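# Close the footlocker lid over three cartons, gently

## Task

Get all three cartons inside the footlocker and close its lid completely, with the footlocker left upright and not tipped. Only a gentle close counts: the lid must not drop shut from more than slightly open, and must not be slammed. The robot must not fall or end up leaning. The result must hold without the robot: anything only the robot keeps in place at the end does not count.

## Robot and tools

Robot: a Hello Robot Stretch 4, about 1.6 m tall. It has an omni-wheel base (rim within 0.23 m of the base origin), a lift on a vertical mast, one arm that telescopes forward, a three-joint wrist and a two-finger gripper. There is a single arm, so joint targets are one set of named values, not one list per arm. Loose objects may occasionally get a brief shove from outside.

Frames: the base frame sits on the floor below the base centre, x ahead, y to the left, z up. hand_pose is reported in it, for a point between the open fingertips; with all wrist joints at 0 its axes line up with the base frame. That printed position may be slightly off. The odometry frame is where the base frame was at scene start.

execute_actions: argument actions is a list holding one action, or empty (then it only reports state and pictures). An action can have base, joints, or both, plus optional pace and contact_limits; or it is only {"end_of_arm": "enable_torque"}, which re-energises wrist or gripper motors that shut off, making them hold in place. Motions in one action begin together and may finish at different moments.
- base: exactly one relative offset from where the base last reported itself. translate_m: straight drive in metres, + forward, -2 to 2. strafe_m: sideways in metres, + left, -2 to 2. rotate_rad: turn in place in radians, + counter-clockwise seen from above, -3.2 to 3.2.
- joints: absolute targets by name. lift_m 0 to 1.2 m; arm_m 0 to 0.55 m extension; wrist_yaw_rad -1.134 to 4.276 (0 ahead, + left, 3.14 tucked back, over 3.4 the arm may block); wrist_pitch_rad -1.117 to 4.259 (0 level, 1.57 pointing down); wrist_roll_rad -1.117 to 4.259 (0 fingers level, + clockwise seen from behind); gripper_m -0.038 to 0.141, the fingertip gap in metres, negative means fingers press together. Done tolerances: ±0.004 for lift, arm, gripper; ±0.02 yaw and roll; ±0.05 pitch. Targets past a range get clipped and the result notes it; unknown keys or other bad values reject the whole call.
- pace: "slow", "default", "fast" or "max"; base up to 0.1/0.3/0.4/0.6 m/s and 1/2/3/4 rad/s, reduced once lift exceeds 0.2 (down to 0.3 m/s and 1 rad/s at 1.2).
- contact_limits: only arm_m, 0 (gentlest) to 0.75 (firmest), default 0.5; how hard the arm may push before stopping.
- cameras: list from head_camera, head_left_camera, head_right_camera, wrist_camera, all; omitted/null/["all"] gives all, [] gives none. One action lasts at most 15 s. Joints or base not named may still be driving to an older target without the status showing it.

wait: seconds 0 to 10; nothing new is commanded, returns state and pictures.
zoom_image: camera plus region [x0, y0, x1, y1] in pixels of that camera's latest full image, origin top-left, at most 504 by 504.
finished_scene: scene = current scene number; ends it for good once the last command has been held, reports success, and moves on. Replying without a tool call ends everything.

A practical order: unfold the wrist first (lift_m 0.4 with wrist_yaw_rad 0 together), locate footlocker and cartons with the head cameras, place any carton not yet inside, then lower the lid gradually by pushing or guiding it until almost shut before letting go, and check images that it is fully closed and the box upright.

Results: base_status and joint_status tell how each motion ended: done (for the base, wheels turned the full amount even if slipping); off_target (resting short, maybe still pushing); contact_stop_at_<key> (met something, target dropped, part goes slack: lift may sag under load, base may roll); limit_stop_at_<name>; limit_stop_at_tilt (leaning over 6 degrees, lift, arm and wheels slack and ignore commands until upright); limit_stop_at_own_body (about to hit itself; moving away works; common with pitch under -0.2 plus roll under -0.4 or over 4); torque_fault (wrist motor maxed out and went limp; send enable_torque). on_its_own lists uncommanded behaviour; its "held at" is the held target, not the position. If any call reports a stop, later calls in that same reply are skipped. lidar_m: 12 distances in metres, 30-degree sectors, 1st ahead then counter-clockwise (4th left, 7th behind, 10th right); "-" means nothing or closer than 0.25 m; misses glass, thin legs, much behind. wrist_depth_mm: 7x7 grid of median depths, 100 to 2000 mm, row by row from top left. base_odometry counts wheel turns; a gap over about 0.1 rad between turned_by_wheels and turned_by_imu signals a collision or slip. base_tilt in degrees, forward and right positive, with a fixed bias up to about 1.5. motor_effort: percent of max, positive toward higher joint values, bracket is peak; a gripper effort change shows a firm grip; wheel motors positive means turning right.

Gripping: command a gap below the object width; further below squeezes harder and pulls it in. Stuck fingertips on a surface: raise the lift.

Avoid: slamming or dropping the lid, knocking the footlocker over, dropped cartons, hard hits and heavy pushes. Driving or turning with over 1 kg held and arm_m above 0.2, especially at fast paces, or sustained pushing with a high gripper or high contact limit, can tip the robot. A level gripper holding over about 2 kg can fault the wrist. Fewer robot seconds is better.

Each tool is called after "Call:" in YAML: its name, and indented under it one key for each argument.

## Session

Call:
execute_actions:
  actions: []

Scene clock: 0.00 s.
base_odometry: x=+0.000 y=+0.000 heading=+0.000 (m, m, rad; odometry frame)
turned_by_wheels: +0.000 (rad since the last result)
turned_by_imu: +0.000 (rad since the last result)
base_tilt: forward=+0.3 right=-0.4 (deg)
lidar_m: 1.74 1.74 2.53 1.42 1.41 1.57 1.44 1.44 1.62 2.47 2.46 2.74
base_status: not commanded
joint_positions: lift_m=+0.250 arm_m=-0.001 wrist_yaw_rad=+3.161 wrist_pitch_rad=-0.006 wrist_roll_rad=+0.006 gripper_m=+0.057
joint_status: not commanded
motor_effort: lift_m=+18 arm_m=+0 wrist_yaw_rad=+0 wrist_pitch_rad=-7 wrist_roll_rad=+1 gripper_m=-1 wheel_0=+0 wheel_1=+0 wheel_2=+0 (%)
hand_pose: x=-0.1200 y=+0.0819 z=+0.4296 quat_wxyz=(-0.010, +0.003, +0.003, +1.000) (m; base frame)
wrist_depth_mm: - 140 263 1756 1921 - - / - 111 138 1756 1863 - - / - 112 138 1708 1863 - - / - 123 154 1661 1863 1983 - / 137 144 1576 1618 1808 1983 - / 809 1464 1537 1661 211 1863 1863 / 1138 1308 1098 1229 1160 1078 1160
pictures: head_camera, head_left_camera, head_right_camera, wrist_camera
Images, in order (width x height): head_camera 420x560, head_left_camera 420x672, head_right_camera 420x672, wrist_camera 616x392.

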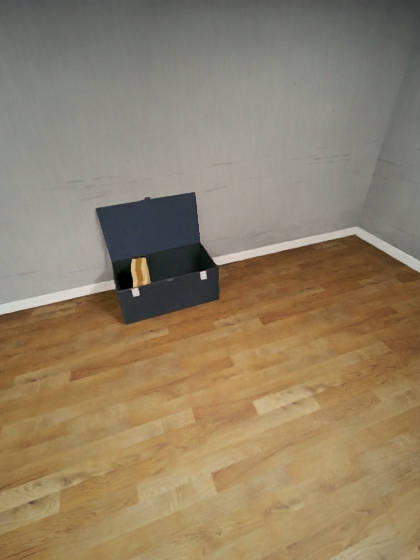

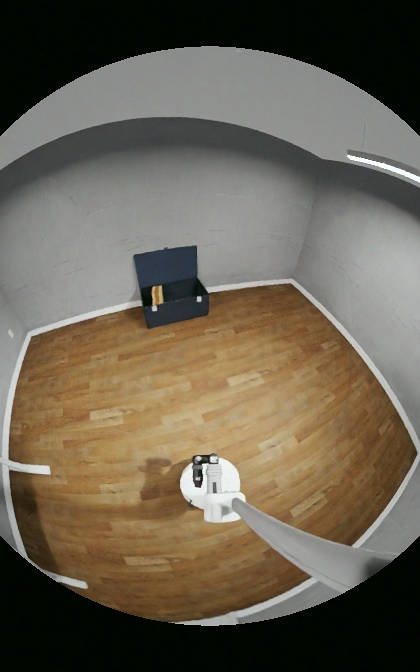

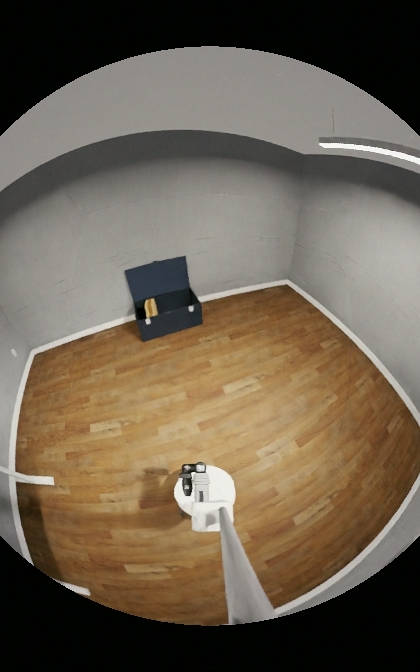

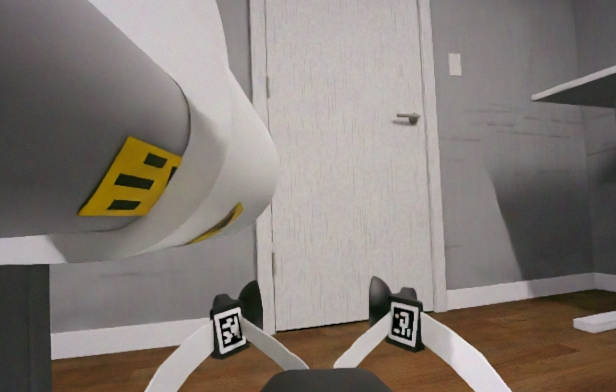

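Call:
zoom_image:
  camera: "head_camera"
  region: [80, 180, 240, 340]

Region (80, 180, 240, 340) of head_camera's 420x560 image, scaled by 3.150, with more detail than that image has.

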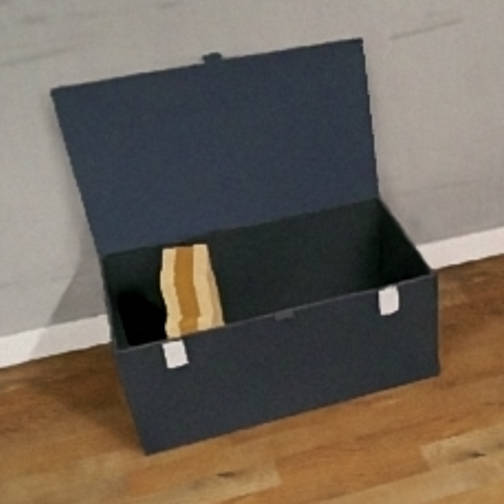

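Call:
execute_actions:
  actions:
    - {"base":{"rotate_rad":0.366},"joints":{"lift_m":0.7,"wrist_yaw_rad":0},"pace":"fast"}
  cameras: []

Call:
execute_actions:
  actions:
    - {"base":{"translate_m":1.15},"joints":{"wrist_pitch_rad":0.9},"pace":"fast"}

Scene clock: 10.57 s.
base_odometry: x=+0.000 y=+0.000 heading=+0.366 (m, m, rad; odometry frame)
turned_by_wheels: +0.366 (rad since the last result)
turned_by_imu: +0.373 (rad since the last result)
base_tilt: forward=+0.3 right=-0.4 (deg)
lidar_m: 1.69 2.36 1.44 1.40 1.50 1.46 1.44 1.48 2.16 2.50 2.61 1.80
base_status: done
joint_positions: lift_m=+0.700 arm_m=-0.001 wrist_yaw_rad=+0.000 wrist_pitch_rad=-0.006 wrist_roll_rad=+0.006 gripper_m=+0.057
joint_status: all done
motor_effort: lift_m=+22(23) arm_m=+0(0) wrist_yaw_rad=-1(6) wrist_pitch_rad=-5(4) wrist_roll_rad=+2(1) gripper_m=-3(3) wheel_0=-1(9) wheel_1=-1(10) wheel_2=-1(14) (%)
hand_pose: x=+0.4586 y=-0.0873 z=+0.8798 quat_wxyz=(+1.000, +0.003, -0.003, +0.000) (m; base frame)
wrist_depth_mm: - - - - - - - / - - - - - - - / - - - - - - - / - - - - - - - / - - - - - - - / - - - 1983 211 - - / - - - 1464 1537 1537 -
pictures: none
No camera images: the call's "cameras" was empty. Leave "cameras" out to get every camera's image.

Scene clock: 14.80 s.
base_odometry: x=+1.074 y=+0.412 heading=+0.366 (m, m, rad; odometry frame)
turned_by_wheels: +0.000 (rad since the last result)
turned_by_imu: +0.002 (rad since the last result)
base_tilt: forward=+0.3 right=-0.3 (deg)
lidar_m: 0.57 1.16 1.67 2.16 1.58 2.08 2.59 2.73 2.61 2.56 0.84 0.60
base_status: done
joint_positions: lift_m=+0.700 arm_m=-0.001 wrist_yaw_rad=+0.000 wrist_pitch_rad=+0.901 wrist_roll_rad=+0.006 gripper_m=+0.057
joint_status: all done
motor_effort: lift_m=+22(21) arm_m=+0(1) wrist_yaw_rad=+0(0) wrist_pitch_rad=-1(1) wrist_roll_rad=-1(0) gripper_m=-2(1) wheel_0=+4(9) wheel_1=+4(9) wheel_2=-3(18) (%)
hand_pose: x=+0.3492 y=-0.0874 z=+0.6518 quat_wxyz=(+0.900, +0.002, +0.435, -0.001) (m; base frame)
wrist_depth_mm: 931 904 866 842 831 831 854 / 1042 1060 991 917 917 917 931 / 1205 1182 1118 759 1060 1060 904 / 1182 1182 1060 842 1098 1098 904 / 1042 1025 723 699 699 691 683 / 917 931 759 842 211 842 854 / 854 831 798 831 809 798 809
pictures: head_camera, head_left_camera, head_right_camera, wrist_camera
camera_calibration (this result's frames):
wrist_camera: T_world_to_cam=[[-0.0510666, -0.997424, -0.0503828, -0.0309061], [-0.75422, 0.0715852, -0.652709, 0.759286], [0.654634, 0.00466811, -0.755932, 0.487667], [0, 0, 0, 1]] pos_world=[0.251847, -0.0874566, 0.862679]
Images, in order (width x height): head_camera 420x560, head_left_camera 420x672, head_right_camera 420x672, wrist_camera 616x392.

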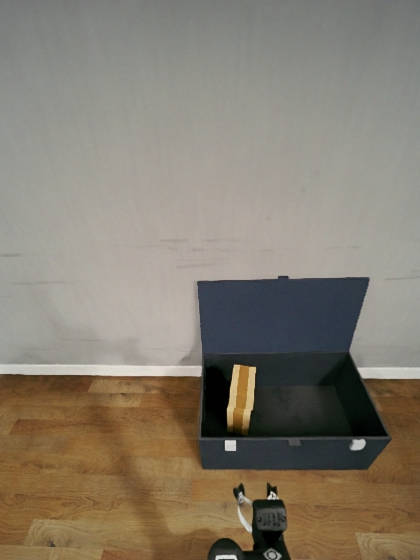

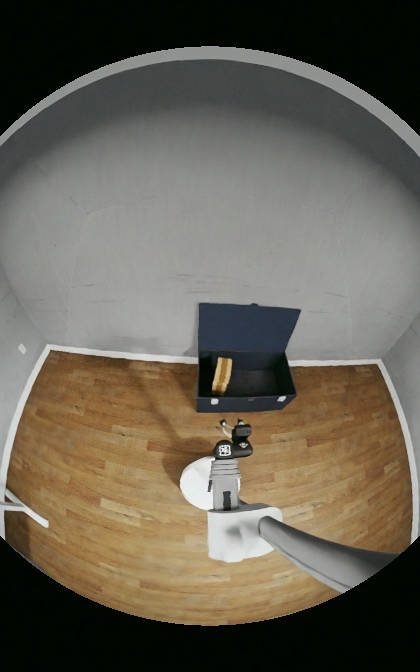

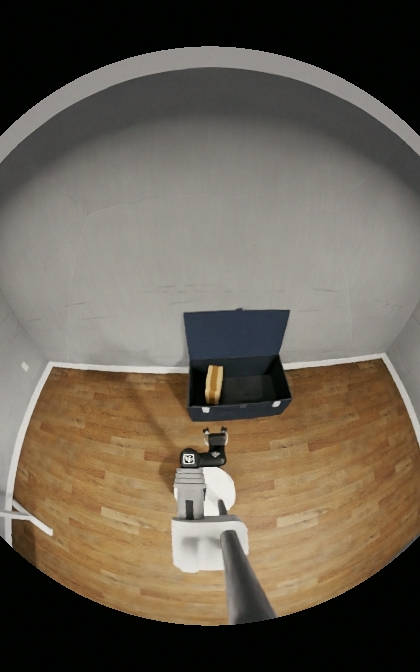

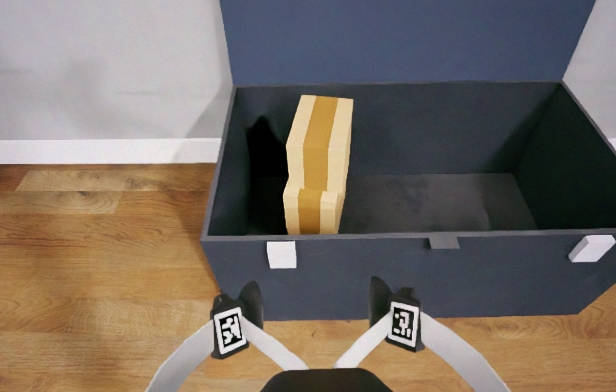

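Call:
zoom_image:
  camera: "wrist_camera"
  region: [200, 60, 450, 280]

Call:
zoom_image:
  camera: "head_camera"
  region: [180, 260, 400, 480]

Region (200, 60, 450, 280) of wrist_camera's 616x392 image, scaled by 2.016; it fills the top 444 rows of this view, and the rest is white.

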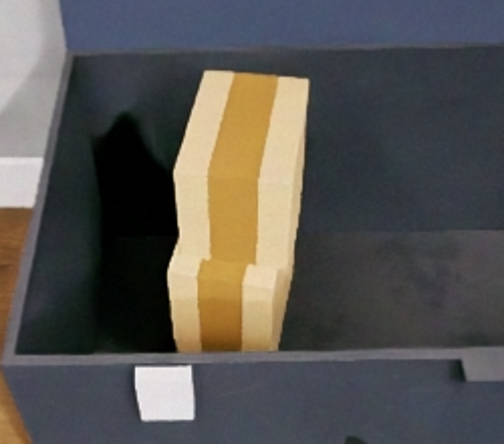

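Region (180, 260, 400, 480) of head_camera's 420x560 image, scaled by 2.291, with more detail than that image has.

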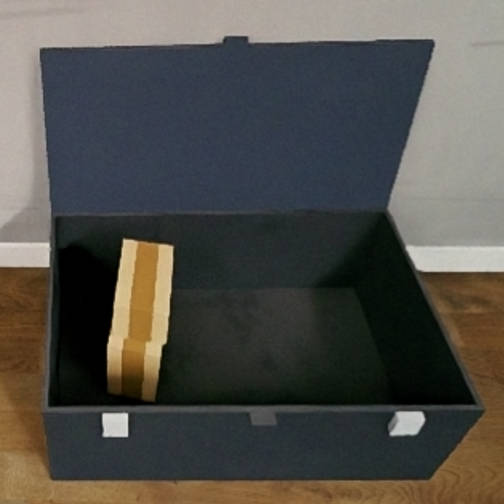

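Call:
zoom_image:
  camera: "head_left_camera"
  region: [0, 330, 200, 630]

Call:
execute_actions:
  actions:
    - {"base":{"strafe_m":-0.2},"joints":{"wrist_pitch_rad":1.5,"arm_m":0.5,"lift_m":0.95},"pace":"fast"}
  cameras: ["wrist_camera","head_camera"]

Region (0, 330, 200, 630) of head_left_camera's 420x672 image, scaled by 1.680, with more detail than that image has.

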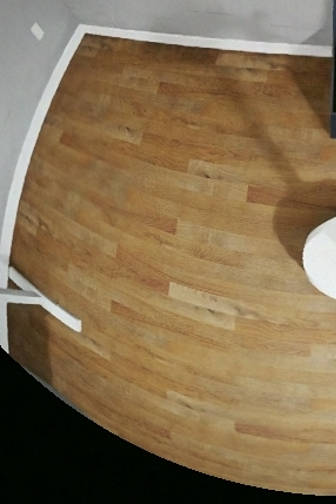

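Scene clock: 24.37 s.
base_odometry: x=+1.145 y=+0.225 heading=+0.366 (m, m, rad; odometry frame)
turned_by_wheels: +0.000 (rad since the last result)
turned_by_imu: +0.000 (rad since the last result)
base_tilt: forward=+0.2 right=-0.3 (deg)
lidar_m: 0.58 0.61 1.68 2.35 1.74 2.40 2.60 2.75 2.42 2.34 1.55 0.61
base_status: done
joint_positions: lift_m=+0.950 arm_m=+0.499 wrist_yaw_rad=+0.000 wrist_pitch_rad=+1.500 wrist_roll_rad=+0.005 gripper_m=+0.057
joint_status: all done
motor_effort: lift_m=+21(24) arm_m=+7(9) wrist_yaw_rad=+0(2) wrist_pitch_rad=+2(6) wrist_roll_rad=+1(1) gripper_m=-3(1) wheel_0=-1(13) wheel_1=-1(14) wheel_2=+0(1) (%)
hand_pose: x=+0.6901 y=-0.0874 z=+0.8402 quat_wxyz=(+0.732, +0.002, +0.682, -0.002) (m; base frame)
wrist_depth_mm: 759 627 627 634 640 640 732 / 1025 788 788 809 809 809 1008 / 1098 960 715 1078 1078 946 1078 / 1078 960 707 1098 1060 891 1098 / 1078 946 1060 1042 1042 891 1060 / 1078 1060 715 1042 211 1060 1060 / 1042 1025 1025 1042 1042 1008 1042
pictures: head_camera, wrist_camera
camera_calibration (this result's frames):
wrist_camera: T_world_to_cam=[[-0.0703274, -0.997442, -0.0127779, -0.0223173], [-0.990934, 0.071327, -0.113854, 0.849968], [0.114474, 0.004655, -0.993415, 0.979186], [0, 0, 0, 1]] pos_world=[0.728601, -0.087444, 1.06923]
Images, in order (width x height): head_camera 420x560, wrist_camera 616x392.

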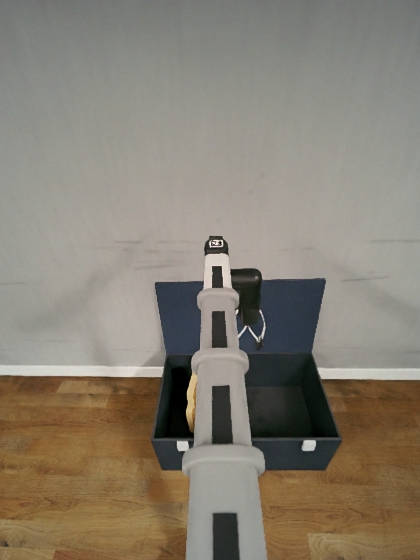

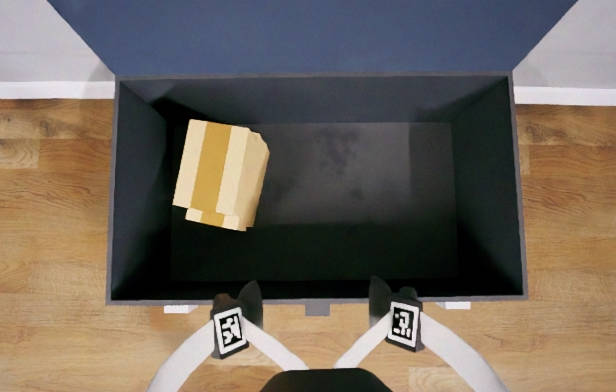

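Call:
zoom_image:
  camera: "wrist_camera"
  region: [150, 100, 300, 250]

Region (150, 100, 300, 250) of wrist_camera's 616x392 image, scaled by 3.360.

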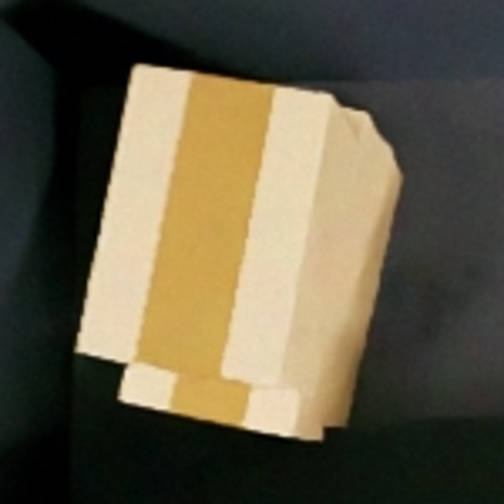

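Call:
execute_actions:
  actions:
    - {"base":{"translate_m":0.32},"joints":{"wrist_pitch_rad":1.57,"arm_m":0.385,"wrist_roll_rad":0.18,"gripper_m":0.141,"lift_m":0.75}}
  cameras: []

Call:
execute_actions:
  actions:
    - {"base":{"strafe_m":0.175},"joints":{"lift_m":0.62}}
  cameras: ["wrist_camera","head_camera","head_right_camera"]

Scene clock: 60.00 s.
base_odometry: x=+1.444 y=+0.339 heading=+0.366 (m, m, rad; odometry frame)
turned_by_wheels: +0.000 (rad since the last result)
turned_by_imu: +0.001 (rad since the last result)
base_tilt: forward=+0.3 right=-0.4 (deg)
lidar_m: 0.26 0.28 0.42 2.36 1.92 2.37 2.93 3.10 2.44 2.34 0.40 0.29
base_status: done
joint_positions: lift_m=+0.750 arm_m=+0.386 wrist_yaw_rad=+0.000 wrist_pitch_rad=+1.570 wrist_roll_rad=+0.180 gripper_m=+0.141
joint_status: all done
motor_effort: lift_m=+14(19) arm_m=-7(8) wrist_yaw_rad=+1(0) wrist_pitch_rad=+1(6) wrist_roll_rad=+1(4) gripper_m=-2(1) wheel_0=+1(8) wheel_1=+5(8) wheel_2=-2(10) (%)
hand_pose: x=+0.5574 y=-0.0874 z=+0.6400 quat_wxyz=(+0.705, +0.064, +0.704, -0.063) (m; base frame)
wrist_depth_mm: 263 276 296 320 343 370 402 / 324 351 387 424 466 517 554 / 436 484 535 627 820 778 603 / 580 759 854 831 854 854 609 / 591 508 492 854 854 831 627 / 585 484 496 854 854 209 661 / 574 634 798 154 691 621 615
pictures: none
No camera images: the call's "cameras" was empty. Leave "cameras" out to get every camera's image.

Scene clock: 61.83 s.
base_odometry: x=+1.381 y=+0.503 heading=+0.367 (m, m, rad; odometry frame)
turned_by_wheels: +0.000 (rad since the last result)
turned_by_imu: +0.000 (rad since the last result)
base_tilt: forward=+0.2 right=-0.4 (deg)
lidar_m: 0.27 0.26 1.20 2.18 1.76 2.09 2.89 3.12 2.62 2.53 0.39 0.30
base_status: done
joint_positions: lift_m=+0.620 arm_m=+0.386 wrist_yaw_rad=+0.000 wrist_pitch_rad=+1.570 wrist_roll_rad=+0.180 gripper_m=+0.141
joint_status: all done
motor_effort: lift_m=+15(16) arm_m=-7(7) wrist_yaw_rad=+1(1) wrist_pitch_rad=+1(1) wrist_roll_rad=+0(2) gripper_m=-1(0) wheel_0=-1(11) wheel_1=+3(11) wheel_2=+0(3) (%)
hand_pose: x=+0.5574 y=-0.0874 z=+0.5100 quat_wxyz=(+0.705, +0.064, +0.704, -0.063) (m; base frame)
wrist_depth_mm: 244 256 274 293 317 343 373 / 301 325 355 394 410 477 574 / 676 415 512 640 732 723 732 / 741 492 715 480 723 723 723 / 732 480 707 357 715 723 723 / 732 394 647 355 715 209 715 / 732 466 597 155 668 615 615
pictures: head_camera, head_right_camera, wrist_camera
camera_calibration (this result's frames):
wrist_camera: T_world_to_cam=[[-0.243241, -0.969933, -0.00796239, 0.0604505], [-0.96893, 0.243352, -0.0442019, 0.648075], [0.0448106, -0.00303673, -0.998991, 0.707416], [0, 0, 0, 1]] pos_world=[0.610944, -0.0969294, 0.73583]
Images, in order (width x height): head_camera 420x560, head_right_camera 420x672, wrist_camera 616x392.

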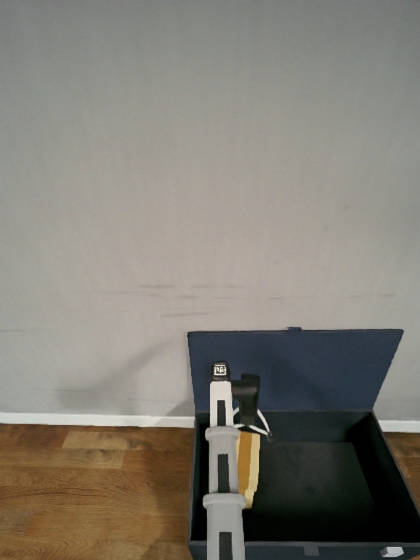

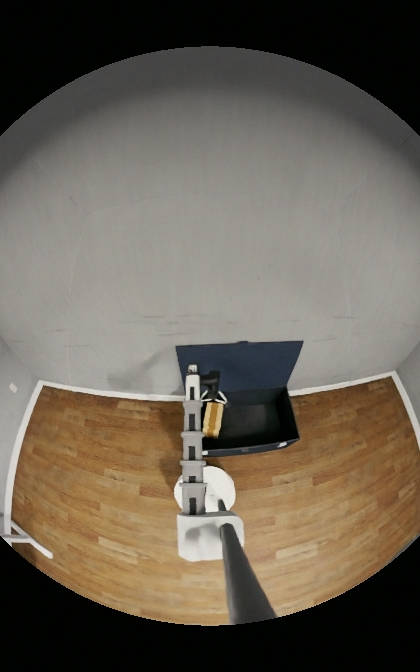

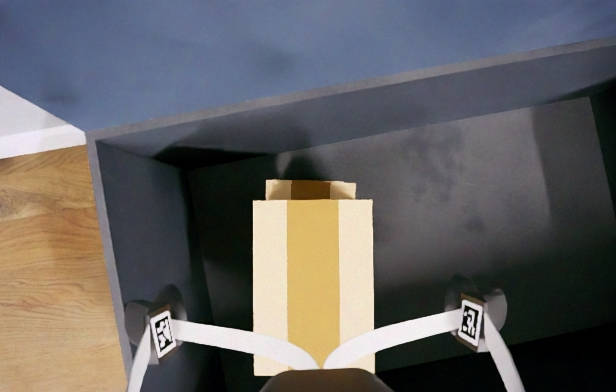

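Call:
execute_actions:
  actions:
    - {"joints":{"lift_m":0.475,"arm_m":0.368}}
  cameras: ["wrist_camera","head_camera"]

Scene clock: 72.07 s.
base_odometry: x=+1.381 y=+0.503 heading=+0.367 (m, m, rad; odometry frame)
turned_by_wheels: +0.000 (rad since the last result)
turned_by_imu: +0.000 (rad since the last result)
base_tilt: forward=+0.2 right=-0.4 (deg)
lidar_m: 0.27 0.31 1.18 2.17 1.76 2.08 2.90 3.08 2.60 2.53 0.39 0.31
base_status: not commanded
joint_positions: lift_m=+0.475 arm_m=+0.369 wrist_yaw_rad=+0.000 wrist_pitch_rad=+1.570 wrist_roll_rad=+0.180 gripper_m=+0.141
joint_status: all done
motor_effort: lift_m=+14(15) arm_m=-7(6) wrist_yaw_rad=+1(1) wrist_pitch_rad=+1(3) wrist_roll_rad=+1(2) gripper_m=+2(1) wheel_0=-1(1) wheel_1=+3(3) wheel_2=+0(0) (%)
hand_pose: x=+0.5404 y=-0.0874 z=+0.3650 quat_wxyz=(+0.705, +0.064, +0.704, -0.063) (m; base frame)
wrist_depth_mm: 241 254 257 282 309 342 382 / 289 319 359 410 469 549 580 / 325 452 549 569 569 574 574 / 312 466 213 212 213 569 574 / 300 442 211 211 211 569 574 / 287 343 211 211 211 209 559 / 281 343 210 155 210 564 564
pictures: head_camera, wrist_camera
camera_calibration (this result's frames):
wrist_camera: T_world_to_cam=[[-0.243207, -0.969942, -0.00795761, 0.0551454], [-0.96894, 0.243318, -0.0441829, 0.625211], [0.0447911, -0.00303514, -0.998992, 0.563333], [0, 0, 0, 1]] pos_world=[0.593971, -0.0969275, 0.590828]
Images, in order (width x height): head_camera 420x560, wrist_camera 616x392.

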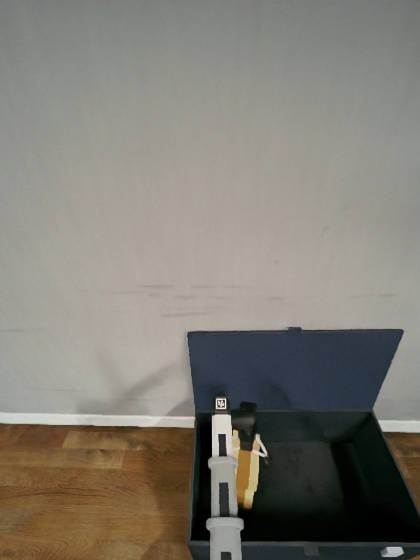

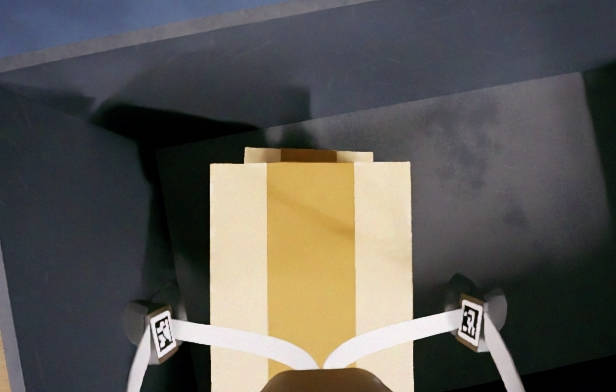

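Call:
execute_actions:
  actions:
    - {"joints":{"lift_m":0.45,"gripper_m":0.125},"pace":"slow"}
  cameras: ["wrist_camera"]

Scene clock: 75.67 s.
base_odometry: x=+1.381 y=+0.503 heading=+0.367 (m, m, rad; odometry frame)
turned_by_wheels: +0.000 (rad since the last result)
turned_by_imu: +0.000 (rad since the last result)
base_tilt: forward=+0.3 right=-0.4 (deg)
lidar_m: 0.26 0.28 1.19 2.18 1.74 2.09 2.89 3.09 2.61 2.53 0.38 0.29
base_status: not commanded
joint_positions: lift_m=+0.450 arm_m=+0.369 wrist_yaw_rad=+0.000 wrist_pitch_rad=+1.570 wrist_roll_rad=+0.180 gripper_m=+0.125
joint_status: all done
motor_effort: lift_m=+14(14) arm_m=-7(7) wrist_yaw_rad=+0(0) wrist_pitch_rad=+2(1) wrist_roll_rad=+2(1) gripper_m=-2(3) wheel_0=-1(1) wheel_1=+3(3) wheel_2=+0(0) (%)
hand_pose: x=+0.5404 y=-0.0874 z=+0.3401 quat_wxyz=(+0.705, +0.064, +0.704, -0.063) (m; base frame)
wrist_depth_mm: 232 236 257 279 307 340 382 / 290 320 359 407 469 544 554 / 325 449 525 549 549 544 549 / 312 466 188 187 188 549 544 / 298 442 187 187 186 544 544 / 286 362 186 185 186 225 535 / 278 345 185 150 185 535 535
pictures: wrist_camera
camera_calibration (this result's frames):
wrist_camera: T_world_to_cam=[[-0.243207, -0.969942, -0.00795761, 0.0549467], [-0.96894, 0.243318, -0.0441829, 0.624107], [0.0447911, -0.00303515, -0.998992, 0.538398], [0, 0, 0, 1]] pos_world=[0.59397, -0.0969275, 0.565867]
Images, in order (width x height): wrist_camera 616x392.

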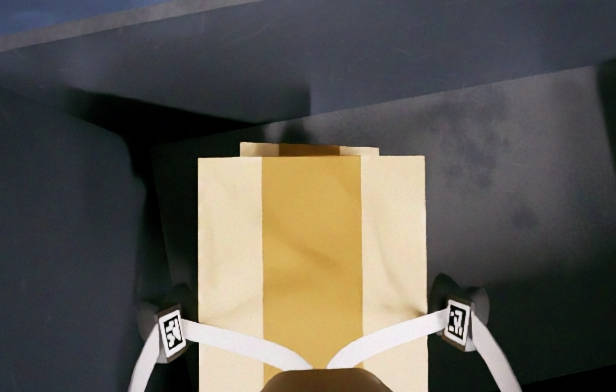

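Call:
execute_actions:
  actions:
    - {"joints":{"gripper_m":0.06}}
  cameras: ["wrist_camera"]

Call:
execute_actions:
  actions:
    - {"joints":{"lift_m":0.48},"pace":"slow"}
  cameras: ["wrist_camera","head_camera"]

Scene clock: 80.60 s.
base_odometry: x=+1.381 y=+0.503 heading=+0.367 (m, m, rad; odometry frame)
turned_by_wheels: +0.000 (rad since the last result)
turned_by_imu: +0.000 (rad since the last result)
base_tilt: forward=+0.0 right=-0.4 (deg)
lidar_m: 0.27 0.30 1.19 2.16 1.73 2.07 2.91 3.08 2.62 2.54 0.42 0.27
base_status: not commanded
joint_positions: lift_m=+0.450 arm_m=+0.369 wrist_yaw_rad=+0.000 wrist_pitch_rad=+1.570 wrist_roll_rad=+0.180 gripper_m=+0.060
joint_status: all done
motor_effort: lift_m=+17(17) arm_m=-7(6) wrist_yaw_rad=+0(0) wrist_pitch_rad=+2(5) wrist_roll_rad=+1(1) gripper_m=-20(19) wheel_0=-1(1) wheel_1=+3(3) wheel_2=+0(0) (%)
hand_pose: x=+0.5404 y=-0.0874 z=+0.3398 quat_wxyz=(+0.705, +0.063, +0.704, -0.063) (m; base frame)
wrist_depth_mm: 229 236 258 283 312 345 384 / 291 325 362 413 477 549 549 / 325 452 521 549 554 544 544 / 312 466 176 176 176 544 549 / 298 442 175 173 175 539 539 / 286 384 173 173 174 535 539 / 279 175 172 171 171 539 539
pictures: wrist_camera
camera_calibration (this result's frames):
wrist_camera: T_world_to_cam=[[-0.243088, -0.969971, -0.00798858, 0.0548979], [-0.968964, 0.2432, -0.0443061, 0.624179], [0.0449185, -0.00302964, -0.998986, 0.538039], [0, 0, 0, 1]] pos_world=[0.593984, -0.096921, 0.565587]
Images, in order (width x height): wrist_camera 616x392.

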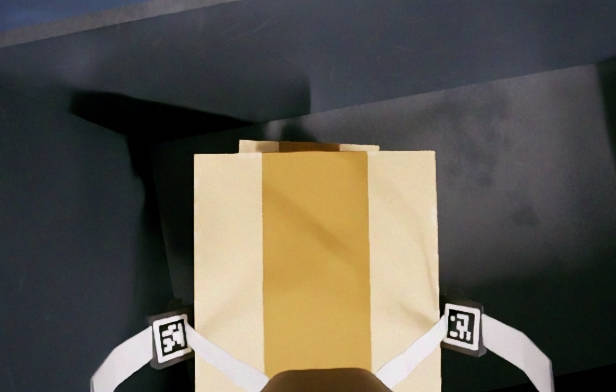

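Scene clock: 81.67 s.
base_odometry: x=+1.381 y=+0.503 heading=+0.367 (m, m, rad; odometry frame)
turned_by_wheels: +0.000 (rad since the last result)
turned_by_imu: +0.000 (rad since the last result)
base_tilt: forward=+0.1 right=-0.4 (deg)
lidar_m: 0.26 0.28 1.20 2.18 1.76 2.08 2.92 3.09 2.61 2.53 0.40 0.27
base_status: not commanded
joint_positions: lift_m=+0.479 arm_m=+0.369 wrist_yaw_rad=+0.000 wrist_pitch_rad=+1.570 wrist_roll_rad=+0.180 gripper_m=+0.060
joint_status: all done
motor_effort: lift_m=+25(26) arm_m=-7(7) wrist_yaw_rad=+0(0) wrist_pitch_rad=+1(3) wrist_roll_rad=+0(1) gripper_m=-22(23) wheel_0=-1(2) wheel_1=+3(3) wheel_2=+0(0) (%)
hand_pose: x=+0.5404 y=-0.0874 z=+0.3692 quat_wxyz=(+0.705, +0.063, +0.704, -0.063) (m; base frame)
wrist_depth_mm: 244 255 259 283 310 345 382 / 291 324 362 410 473 564 574 / 324 452 535 564 569 580 580 / 312 466 176 175 176 574 574 / 300 439 174 174 174 569 574 / 287 384 174 173 174 569 569 / 278 176 171 172 172 559 554
pictures: head_camera, wrist_camera
camera_calibration (this result's frames):
wrist_camera: T_world_to_cam=[[-0.243088, -0.969971, -0.00797577, 0.0551237], [-0.968966, 0.2432, -0.0442551, 0.625446], [0.0448659, -0.00302964, -0.998988, 0.567417], [0, 0, 0, 1]] pos_world=[0.593978, -0.096921, 0.594962]
Images, in order (width x height): head_camera 420x560, wrist_camera 616x392.

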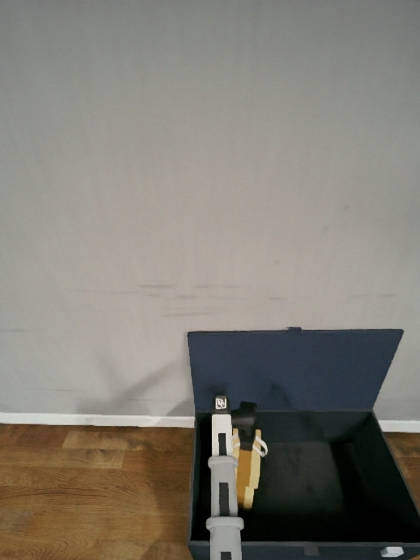

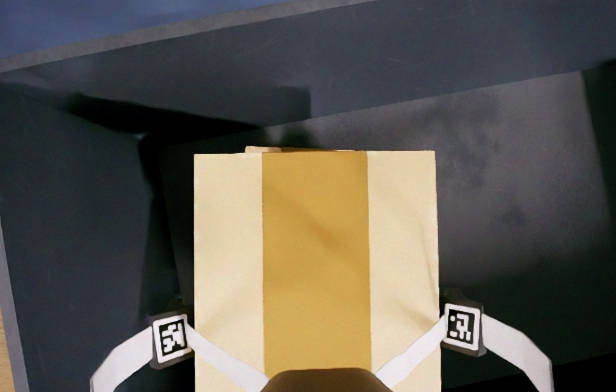

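Held. Strafe right.

Call:
execute_actions:
  actions:
    - {"base":{"strafe_m":-0.26},"pace":"slow"}
  cameras: ["wrist_camera","head_camera","head_left_camera"]

Scene clock: 87.93 s.
base_odometry: x=+1.474 y=+0.260 heading=+0.366 (m, m, rad; odometry frame)
turned_by_wheels: +0.000 (rad since the last result)
turned_by_imu: +0.000 (rad since the last result)
base_tilt: forward=+0.2 right=-0.4 (deg)
lidar_m: 0.26 0.28 0.40 2.43 1.99 2.55 2.94 3.10 2.33 2.27 0.34 0.28
base_status: done
joint_positions: lift_m=+0.479 arm_m=+0.369 wrist_yaw_rad=+0.000 wrist_pitch_rad=+1.570 wrist_roll_rad=+0.180 gripper_m=+0.060
joint_status: not commanded
motor_effort: lift_m=+25(25) arm_m=-7(7) wrist_yaw_rad=+0(0) wrist_pitch_rad=+0(2) wrist_roll_rad=+1(1) gripper_m=-23(22) wheel_0=+5(7) wheel_1=-5(10) wheel_2=+0(1) (%)
hand_pose: x=+0.5404 y=-0.0874 z=+0.3692 quat_wxyz=(+0.705, +0.063, +0.704, -0.063) (m; base frame)
wrist_depth_mm: 238 251 258 277 304 334 377 / 285 315 353 402 466 512 433 / 427 492 535 574 580 574 452 / 569 569 176 175 176 569 477 / 330 442 175 174 175 569 492 / 329 413 174 173 173 569 508 / 330 176 172 172 172 564 500
pictures: head_camera, head_left_camera, wrist_camera
camera_calibration (this result's frames):
wrist_camera: T_world_to_cam=[[-0.243088, -0.969971, -0.00797579, 0.0551234], [-0.968966, 0.2432, -0.0442552, 0.625444], [0.044866, -0.00302965, -0.998988, 0.567417], [0, 0, 0, 1]] pos_world=[0.593976, -0.096921, 0.594962]
Images, in order (width x height): head_camera 420x560, head_left_camera 420x672, wrist_camera 616x392.

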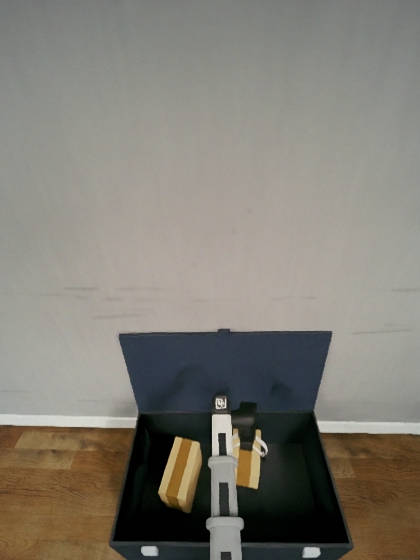

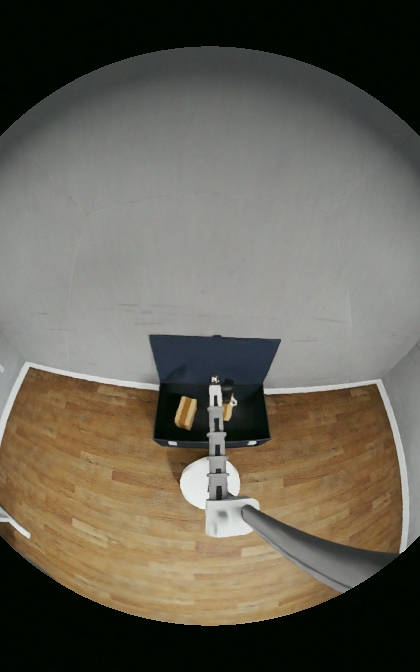

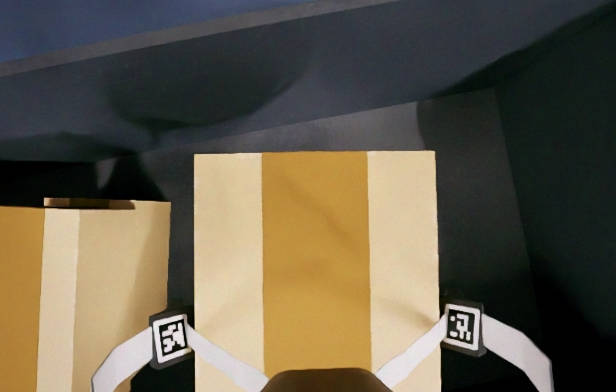

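Call:
execute_actions:
  actions:
    - {"joints":{"lift_m":0.26}}
  cameras: ["wrist_camera","head_right_camera"]

Scene clock: 92.63 s.
base_odometry: x=+1.474 y=+0.260 heading=+0.366 (m, m, rad; odometry frame)
turned_by_wheels: +0.000 (rad since the last result)
turned_by_imu: +0.000 (rad since the last result)
base_tilt: forward=+0.2 right=-0.4 (deg)
lidar_m: 0.27 0.27 0.39 2.43 1.96 2.56 2.95 3.11 2.36 2.28 0.39 0.27
base_status: not commanded
joint_positions: lift_m=+0.260 arm_m=+0.369 wrist_yaw_rad=+0.000 wrist_pitch_rad=+1.570 wrist_roll_rad=+0.180 gripper_m=+0.060
joint_status: all done
motor_effort: lift_m=+18(22) arm_m=-6(7) wrist_yaw_rad=+0(0) wrist_pitch_rad=+2(0) wrist_roll_rad=+0(0) gripper_m=-21(22) wheel_0=+4(4) wheel_1=-5(5) wheel_2=+0(0) (%)
hand_pose: x=+0.5404 y=-0.0874 z=+0.1498 quat_wxyz=(+0.705, +0.063, +0.704, -0.063) (m; base frame)
wrist_depth_mm: 217 232 254 277 304 336 357 / 285 315 353 355 355 353 353 / 351 353 353 351 353 353 353 / 347 351 176 175 176 353 353 / 301 351 175 174 175 349 349 / 303 345 173 173 173 347 347 / 312 176 172 172 172 345 347
pictures: head_right_camera, wrist_camera
camera_calibration (this result's frames):
wrist_camera: T_world_to_cam=[[-0.24309, -0.969971, -0.0079586, 0.0533658], [-0.968969, 0.243202, -0.0441867, 0.615701], [0.0447954, -0.00302973, -0.998992, 0.348301], [0, 0, 0, 1]] pos_world=[0.593965, -0.0969211, 0.37558]
Images, in order (width x height): head_right_camera 420x672, wrist_camera 616x392.

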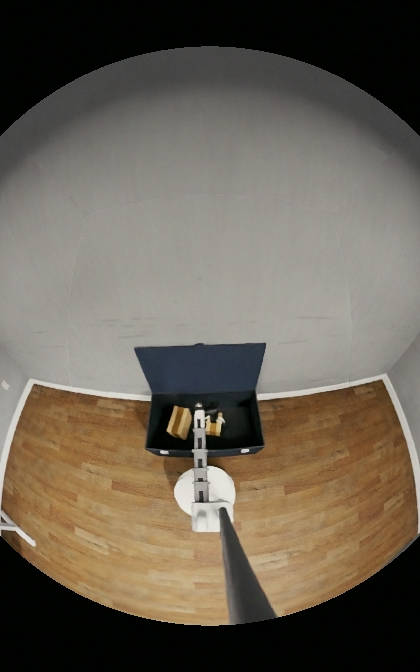

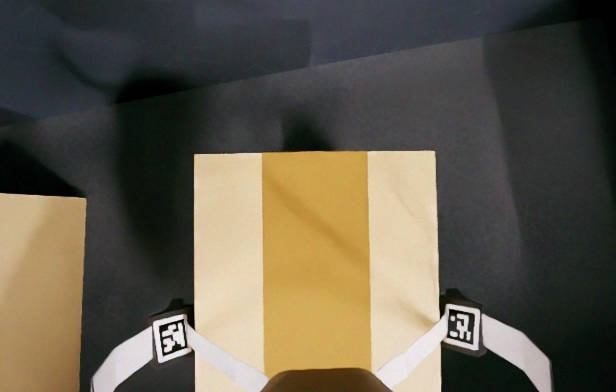

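Call:
execute_actions:
  actions:
    - {"joints":{"lift_m":0.212},"pace":"slow"}
  cameras: []

Call:
execute_actions:
  actions:
    - {"joints":{"gripper_m":0.135},"pace":"slow"}
  cameras: ["wrist_camera"]

Scene clock: 99.03 s.
base_odometry: x=+1.474 y=+0.260 heading=+0.366 (m, m, rad; odometry frame)
turned_by_wheels: +0.000 (rad since the last result)
turned_by_imu: +0.000 (rad since the last result)
base_tilt: forward=+0.3 right=-0.3 (deg)
lidar_m: 0.25 0.27 0.39 2.44 1.95 2.55 2.94 3.10 2.32 2.27 0.38 0.29
base_status: not commanded
joint_positions: lift_m=+0.212 arm_m=+0.369 wrist_yaw_rad=+0.000 wrist_pitch_rad=+1.570 wrist_roll_rad=+0.180 gripper_m=+0.060
joint_status: all done
motor_effort: lift_m=+17(16) arm_m=-7(7) wrist_yaw_rad=+1(1) wrist_pitch_rad=+1(3) wrist_roll_rad=+1(3) gripper_m=-23(21) wheel_0=+4(4) wheel_1=-5(5) wheel_2=+0(0) (%)
hand_pose: x=+0.5404 y=-0.0874 z=+0.1018 quat_wxyz=(+0.705, +0.063, +0.704, -0.063) (m; base frame)
wrist_depth_mm: 218 231 252 277 304 307 307 / 283 304 304 306 306 306 306 / 301 303 304 306 306 304 304 / 303 301 176 175 176 303 301 / 297 301 174 174 175 301 300 / 296 298 173 173 173 300 300 / 297 176 172 172 171 298 297
pictures: none
No camera images: the call's "cameras" was empty. Leave "cameras" out to get every camera's image.

Scene clock: 102.53 s.
base_odometry: x=+1.474 y=+0.260 heading=+0.366 (m, m, rad; odometry frame)
turned_by_wheels: +0.000 (rad since the last result)
turned_by_imu: +0.000 (rad since the last result)
base_tilt: forward=+0.2 right=-0.4 (deg)
lidar_m: 0.27 0.28 0.41 2.41 1.98 2.52 2.92 3.08 2.34 2.25 0.39 0.27
base_status: not commanded
joint_positions: lift_m=+0.212 arm_m=+0.369 wrist_yaw_rad=+0.000 wrist_pitch_rad=+1.570 wrist_roll_rad=+0.180 gripper_m=+0.135
joint_status: all done
motor_effort: lift_m=+17(17) arm_m=-6(7) wrist_yaw_rad=+1(2) wrist_pitch_rad=-1(6) wrist_roll_rad=+1(1) gripper_m=+0(20) wheel_0=+4(4) wheel_1=-5(5) wheel_2=+0(0) (%)
hand_pose: x=+0.5401 y=-0.0874 z=+0.1018 quat_wxyz=(+0.704, +0.064, +0.704, -0.064) (m; base frame)
wrist_depth_mm: 216 229 251 273 300 310 309 / 283 306 306 309 309 306 309 / 304 306 306 306 306 307 306 / 303 303 186 186 186 306 304 / 298 303 185 184 185 301 303 / 298 300 184 183 183 209 301 / 298 300 183 154 183 301 300
pictures: wrist_camera
camera_calibration (this result's frames):
wrist_camera: T_world_to_cam=[[-0.243458, -0.96988, -0.0078322, 0.0531093], [-0.9689, 0.243565, -0.0436831, 0.613253], [0.044275, -0.00304636, -0.999015, 0.30066], [0, 0, 0, 1]] pos_world=[0.593799, -0.0969412, 0.327568]
Images, in order (width x height): wrist_camera 616x392.

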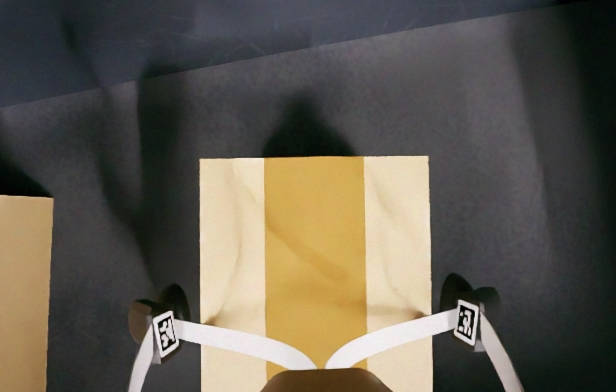

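Call:
execute_actions:
  actions:
    - {"joints":{"lift_m":0.6},"pace":"fast"}
  cameras: []

Call:
execute_actions:
  actions:
    - {"base":{"strafe_m":0.09},"joints":{"lift_m":1.0,"wrist_roll_rad":0,"wrist_pitch_rad":1.3,"arm_m":0.4},"pace":"fast"}

Scene clock: 116.97 s.
base_odometry: x=+1.474 y=+0.260 heading=+0.366 (m, m, rad; odometry frame)
turned_by_wheels: +0.000 (rad since the last result)
turned_by_imu: +0.000 (rad since the last result)
base_tilt: forward=+0.2 right=-0.4 (deg)
lidar_m: 0.27 0.29 0.40 2.43 1.99 2.50 2.94 3.10 2.37 2.27 0.37 0.27
base_status: not commanded
joint_positions: lift_m=+0.600 arm_m=+0.369 wrist_yaw_rad=+0.000 wrist_pitch_rad=+1.570 wrist_roll_rad=+0.180 gripper_m=+0.135
joint_status: all done
motor_effort: lift_m=+22(22) arm_m=-7(6) wrist_yaw_rad=+1(1) wrist_pitch_rad=+0(1) wrist_roll_rad=+1(0) gripper_m=+1(0) wheel_0=+4(4) wheel_1=-5(5) wheel_2=+0(0) (%)
hand_pose: x=+0.5401 y=-0.0874 z=+0.4894 quat_wxyz=(+0.704, +0.064, +0.704, -0.064) (m; base frame)
wrist_depth_mm: 259 273 293 314 338 366 384 / 322 349 379 397 462 512 436 / 418 484 580 699 715 640 452 / 654 699 699 574 691 676 473 / 525 455 707 574 691 691 492 / 449 449 691 691 699 210 512 / 449 449 691 156 647 580 530
pictures: none
No camera images: the call's "cameras" was empty. Leave "cameras" out to get every camera's image.

Scene clock: 119.07 s.
base_odometry: x=+1.442 y=+0.344 heading=+0.366 (m, m, rad; odometry frame)
turned_by_wheels: +0.000 (rad since the last result)
turned_by_imu: +0.000 (rad since the last result)
base_tilt: forward=+0.2 right=-0.5 (deg)
lidar_m: 0.27 0.29 0.43 2.33 1.89 2.36 2.94 3.09 2.43 2.37 0.39 0.26
base_status: done
joint_positions: lift_m=+1.000 arm_m=+0.399 wrist_yaw_rad=+0.000 wrist_pitch_rad=+1.301 wrist_roll_rad=+0.000 gripper_m=+0.135
joint_status: all done
motor_effort: lift_m=+21(24) arm_m=+7(8) wrist_yaw_rad=+0(2) wrist_pitch_rad=-1(5) wrist_roll_rad=+0(2) gripper_m=+1(0) wheel_0=+0(13) wheel_1=+0(13) wheel_2=+0(0) (%)
hand_pose: x=+0.6466 y=-0.0874 z=+0.8999 quat_wxyz=(+0.796, +0.000, +0.606, +0.000) (m; base frame)
wrist_depth_mm: 245 246 245 244 243 239 237 / 307 306 306 303 301 297 294 / 384 382 384 375 382 382 382 / 459 459 459 459 466 462 466 / 1098 676 668 676 683 683 1042 / 1118 931 1042 1060 1078 211 1098 / 1060 820 809 156 1025 842 1042
pictures: head_camera, head_left_camera, head_right_camera, wrist_camera
camera_calibration (this result's frames):
wrist_camera: T_world_to_cam=[[-0.0615386, -0.997789, -0.0250981, -0.0192348], [-0.949232, 0.066279, -0.307517, 0.960507], [0.3085, 0.00489978, -0.951212, 0.880104], [0, 0, 0, 1]] pos_world=[0.639048, -0.087166, 1.13205]
Images, in order (width x height): head_camera 420x560, head_left_camera 420x672, head_right_camera 420x672, wrist_camera 616x392.

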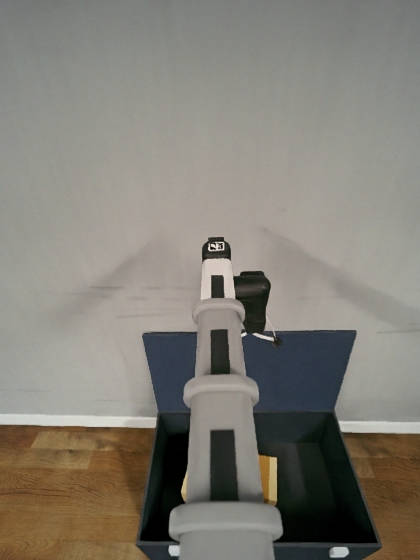

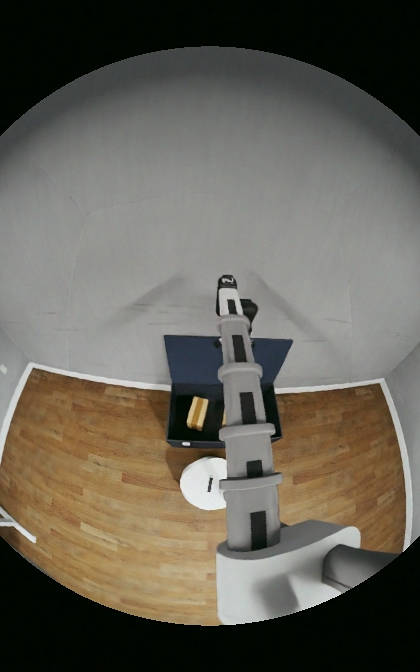

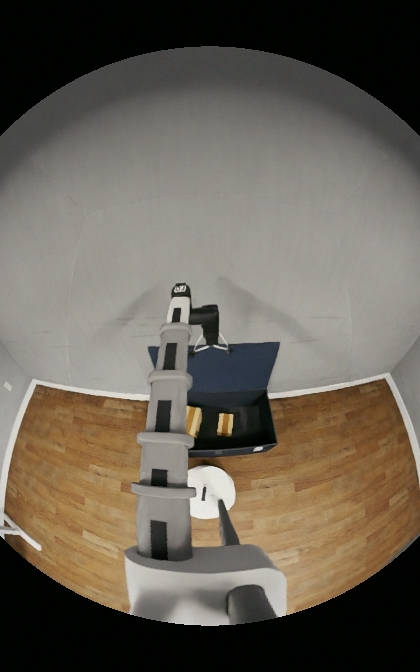

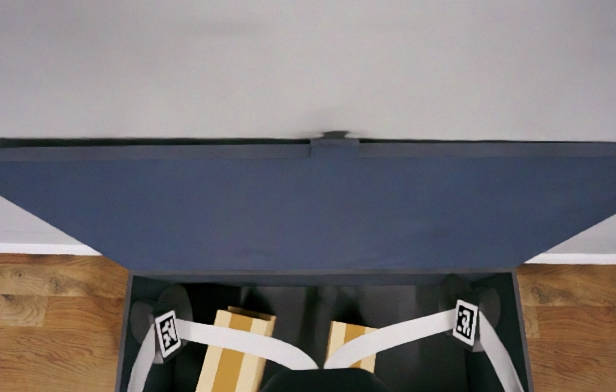

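Call:
zoom_image:
  camera: "wrist_camera"
  region: [250, 100, 420, 200]

Region (250, 100, 420, 200) of wrist_camera's 616x392 image, scaled by 2.965; it fills the top 296 rows of this view, and the rest is white.

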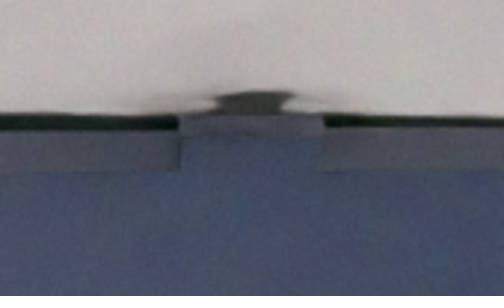

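Call:
execute_actions:
  actions:
    - {"base":{"strafe_m":-0.86},"joints":{"arm_m":0.2,"wrist_roll_rad":3.14,"wrist_pitch_rad":0,"wrist_yaw_rad":1.3,"gripper_m":0.06},"pace":"fast"}
  cameras: []

Call:
execute_actions:
  actions:
    - {"joints":{"lift_m":0.31,"arm_m":0.4},"pace":"fast"}

Scene clock: 175.27 s.
base_odometry: x=+1.750 y=-0.459 heading=+0.366 (m, m, rad; odometry frame)
turned_by_wheels: +0.000 (rad since the last result)
turned_by_imu: -0.001 (rad since the last result)
base_tilt: forward=+0.2 right=-0.4 (deg)
lidar_m: 0.73 0.51 0.43 1.10 2.67 3.04 2.98 2.07 1.54 1.48 1.07 0.78
base_status: done
joint_positions: lift_m=+1.000 arm_m=+0.201 wrist_yaw_rad=+1.300 wrist_pitch_rad=+0.003 wrist_roll_rad=+3.140 gripper_m=+0.060
joint_status: all done
motor_effort: lift_m=+21(21) arm_m=-6(8) wrist_yaw_rad=+1(7) wrist_pitch_rad=-7(10) wrist_roll_rad=+1(4) gripper_m=-2(2) wheel_0=-1(11) wheel_1=-1(13) wheel_2=+0(0) (%)
hand_pose: x=+0.5336 y=+0.2546 z=+1.1772 quat_wxyz=(+0.002, +0.796, +0.605, +0.000) (m; base frame)
wrist_depth_mm: 370 480 683 1661 - - - / 362 480 741 1537 - - - / 359 480 723 1499 - - - / 355 469 715 1430 - - - / 351 466 707 1430 - - - / 349 462 222 1336 212 - - / 351 439 597 931 - - -
pictures: none
No camera images: the call's "cameras" was empty. Leave "cameras" out to get every camera's image.

Scene clock: 178.07 s.
base_odometry: x=+1.750 y=-0.459 heading=+0.366 (m, m, rad; odometry frame)
turned_by_wheels: +0.000 (rad since the last result)
turned_by_imu: +0.000 (rad since the last result)
base_tilt: forward=+0.2 right=-0.4 (deg)
lidar_m: 0.73 0.50 0.42 1.14 2.70 3.02 2.97 2.07 1.55 1.48 1.05 0.78
base_status: not commanded
joint_positions: lift_m=+0.310 arm_m=+0.399 wrist_yaw_rad=+1.300 wrist_pitch_rad=+0.002 wrist_roll_rad=+3.140 gripper_m=+0.060
joint_status: all done
motor_effort: lift_m=+15(19) arm_m=+7(9) wrist_yaw_rad=+1(1) wrist_pitch_rad=-6(6) wrist_roll_rad=+1(1) gripper_m=-1(4) wheel_0=-1(1) wheel_1=-1(1) wheel_2=+0(0) (%)
hand_pose: x=+0.7311 y=+0.2546 z=+0.4878 quat_wxyz=(+0.001, +0.796, +0.605, +0.000) (m; base frame)
wrist_depth_mm: 135 176 272 496 322 303 293 / 132 175 267 484 322 306 521 / 131 173 264 389 904 917 931 / 130 171 259 402 - - - / 129 170 255 368 - - - / 128 168 211 387 212 - - / 128 158 216 325 - - -
pictures: head_camera, head_left_camera, head_right_camera, wrist_camera
camera_calibration (this result's frames):
wrist_camera: T_world_to_cam=[[-0.959413, 0.27466, 0.0639435, 0.605921], [0.0740924, 0.0267254, 0.996893, -0.483101], [0.272097, 0.96117, -0.0459908, -0.198042], [0, 0, 0, 1]] pos_world=[0.67101, 0.0368406, 0.433748]
Images, in order (width x height): head_camera 420x560, head_left_camera 420x672, head_right_camera 420x672, wrist_camera 616x392.

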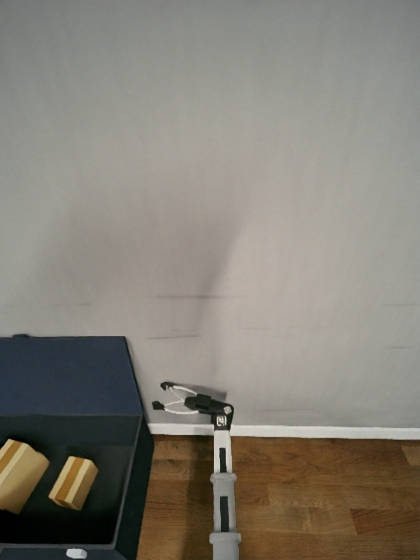

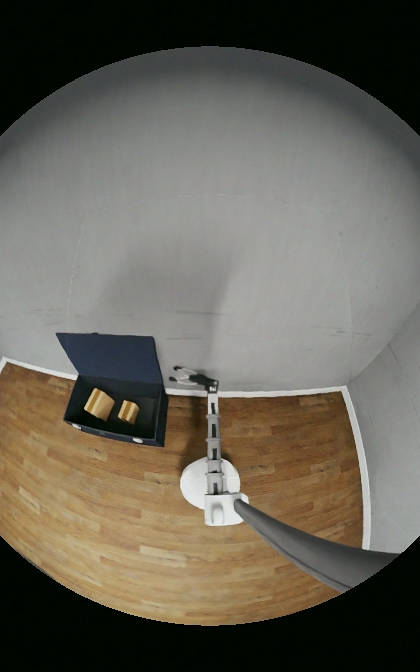

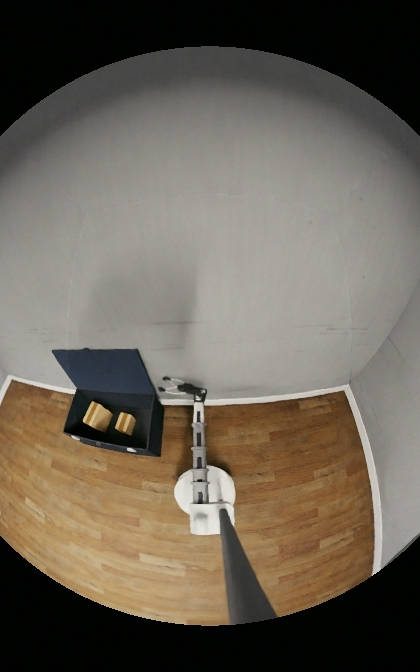

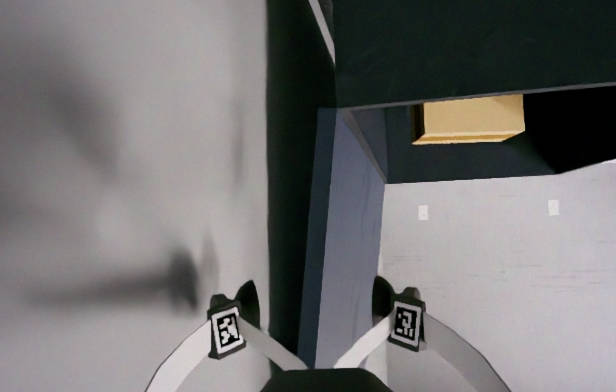

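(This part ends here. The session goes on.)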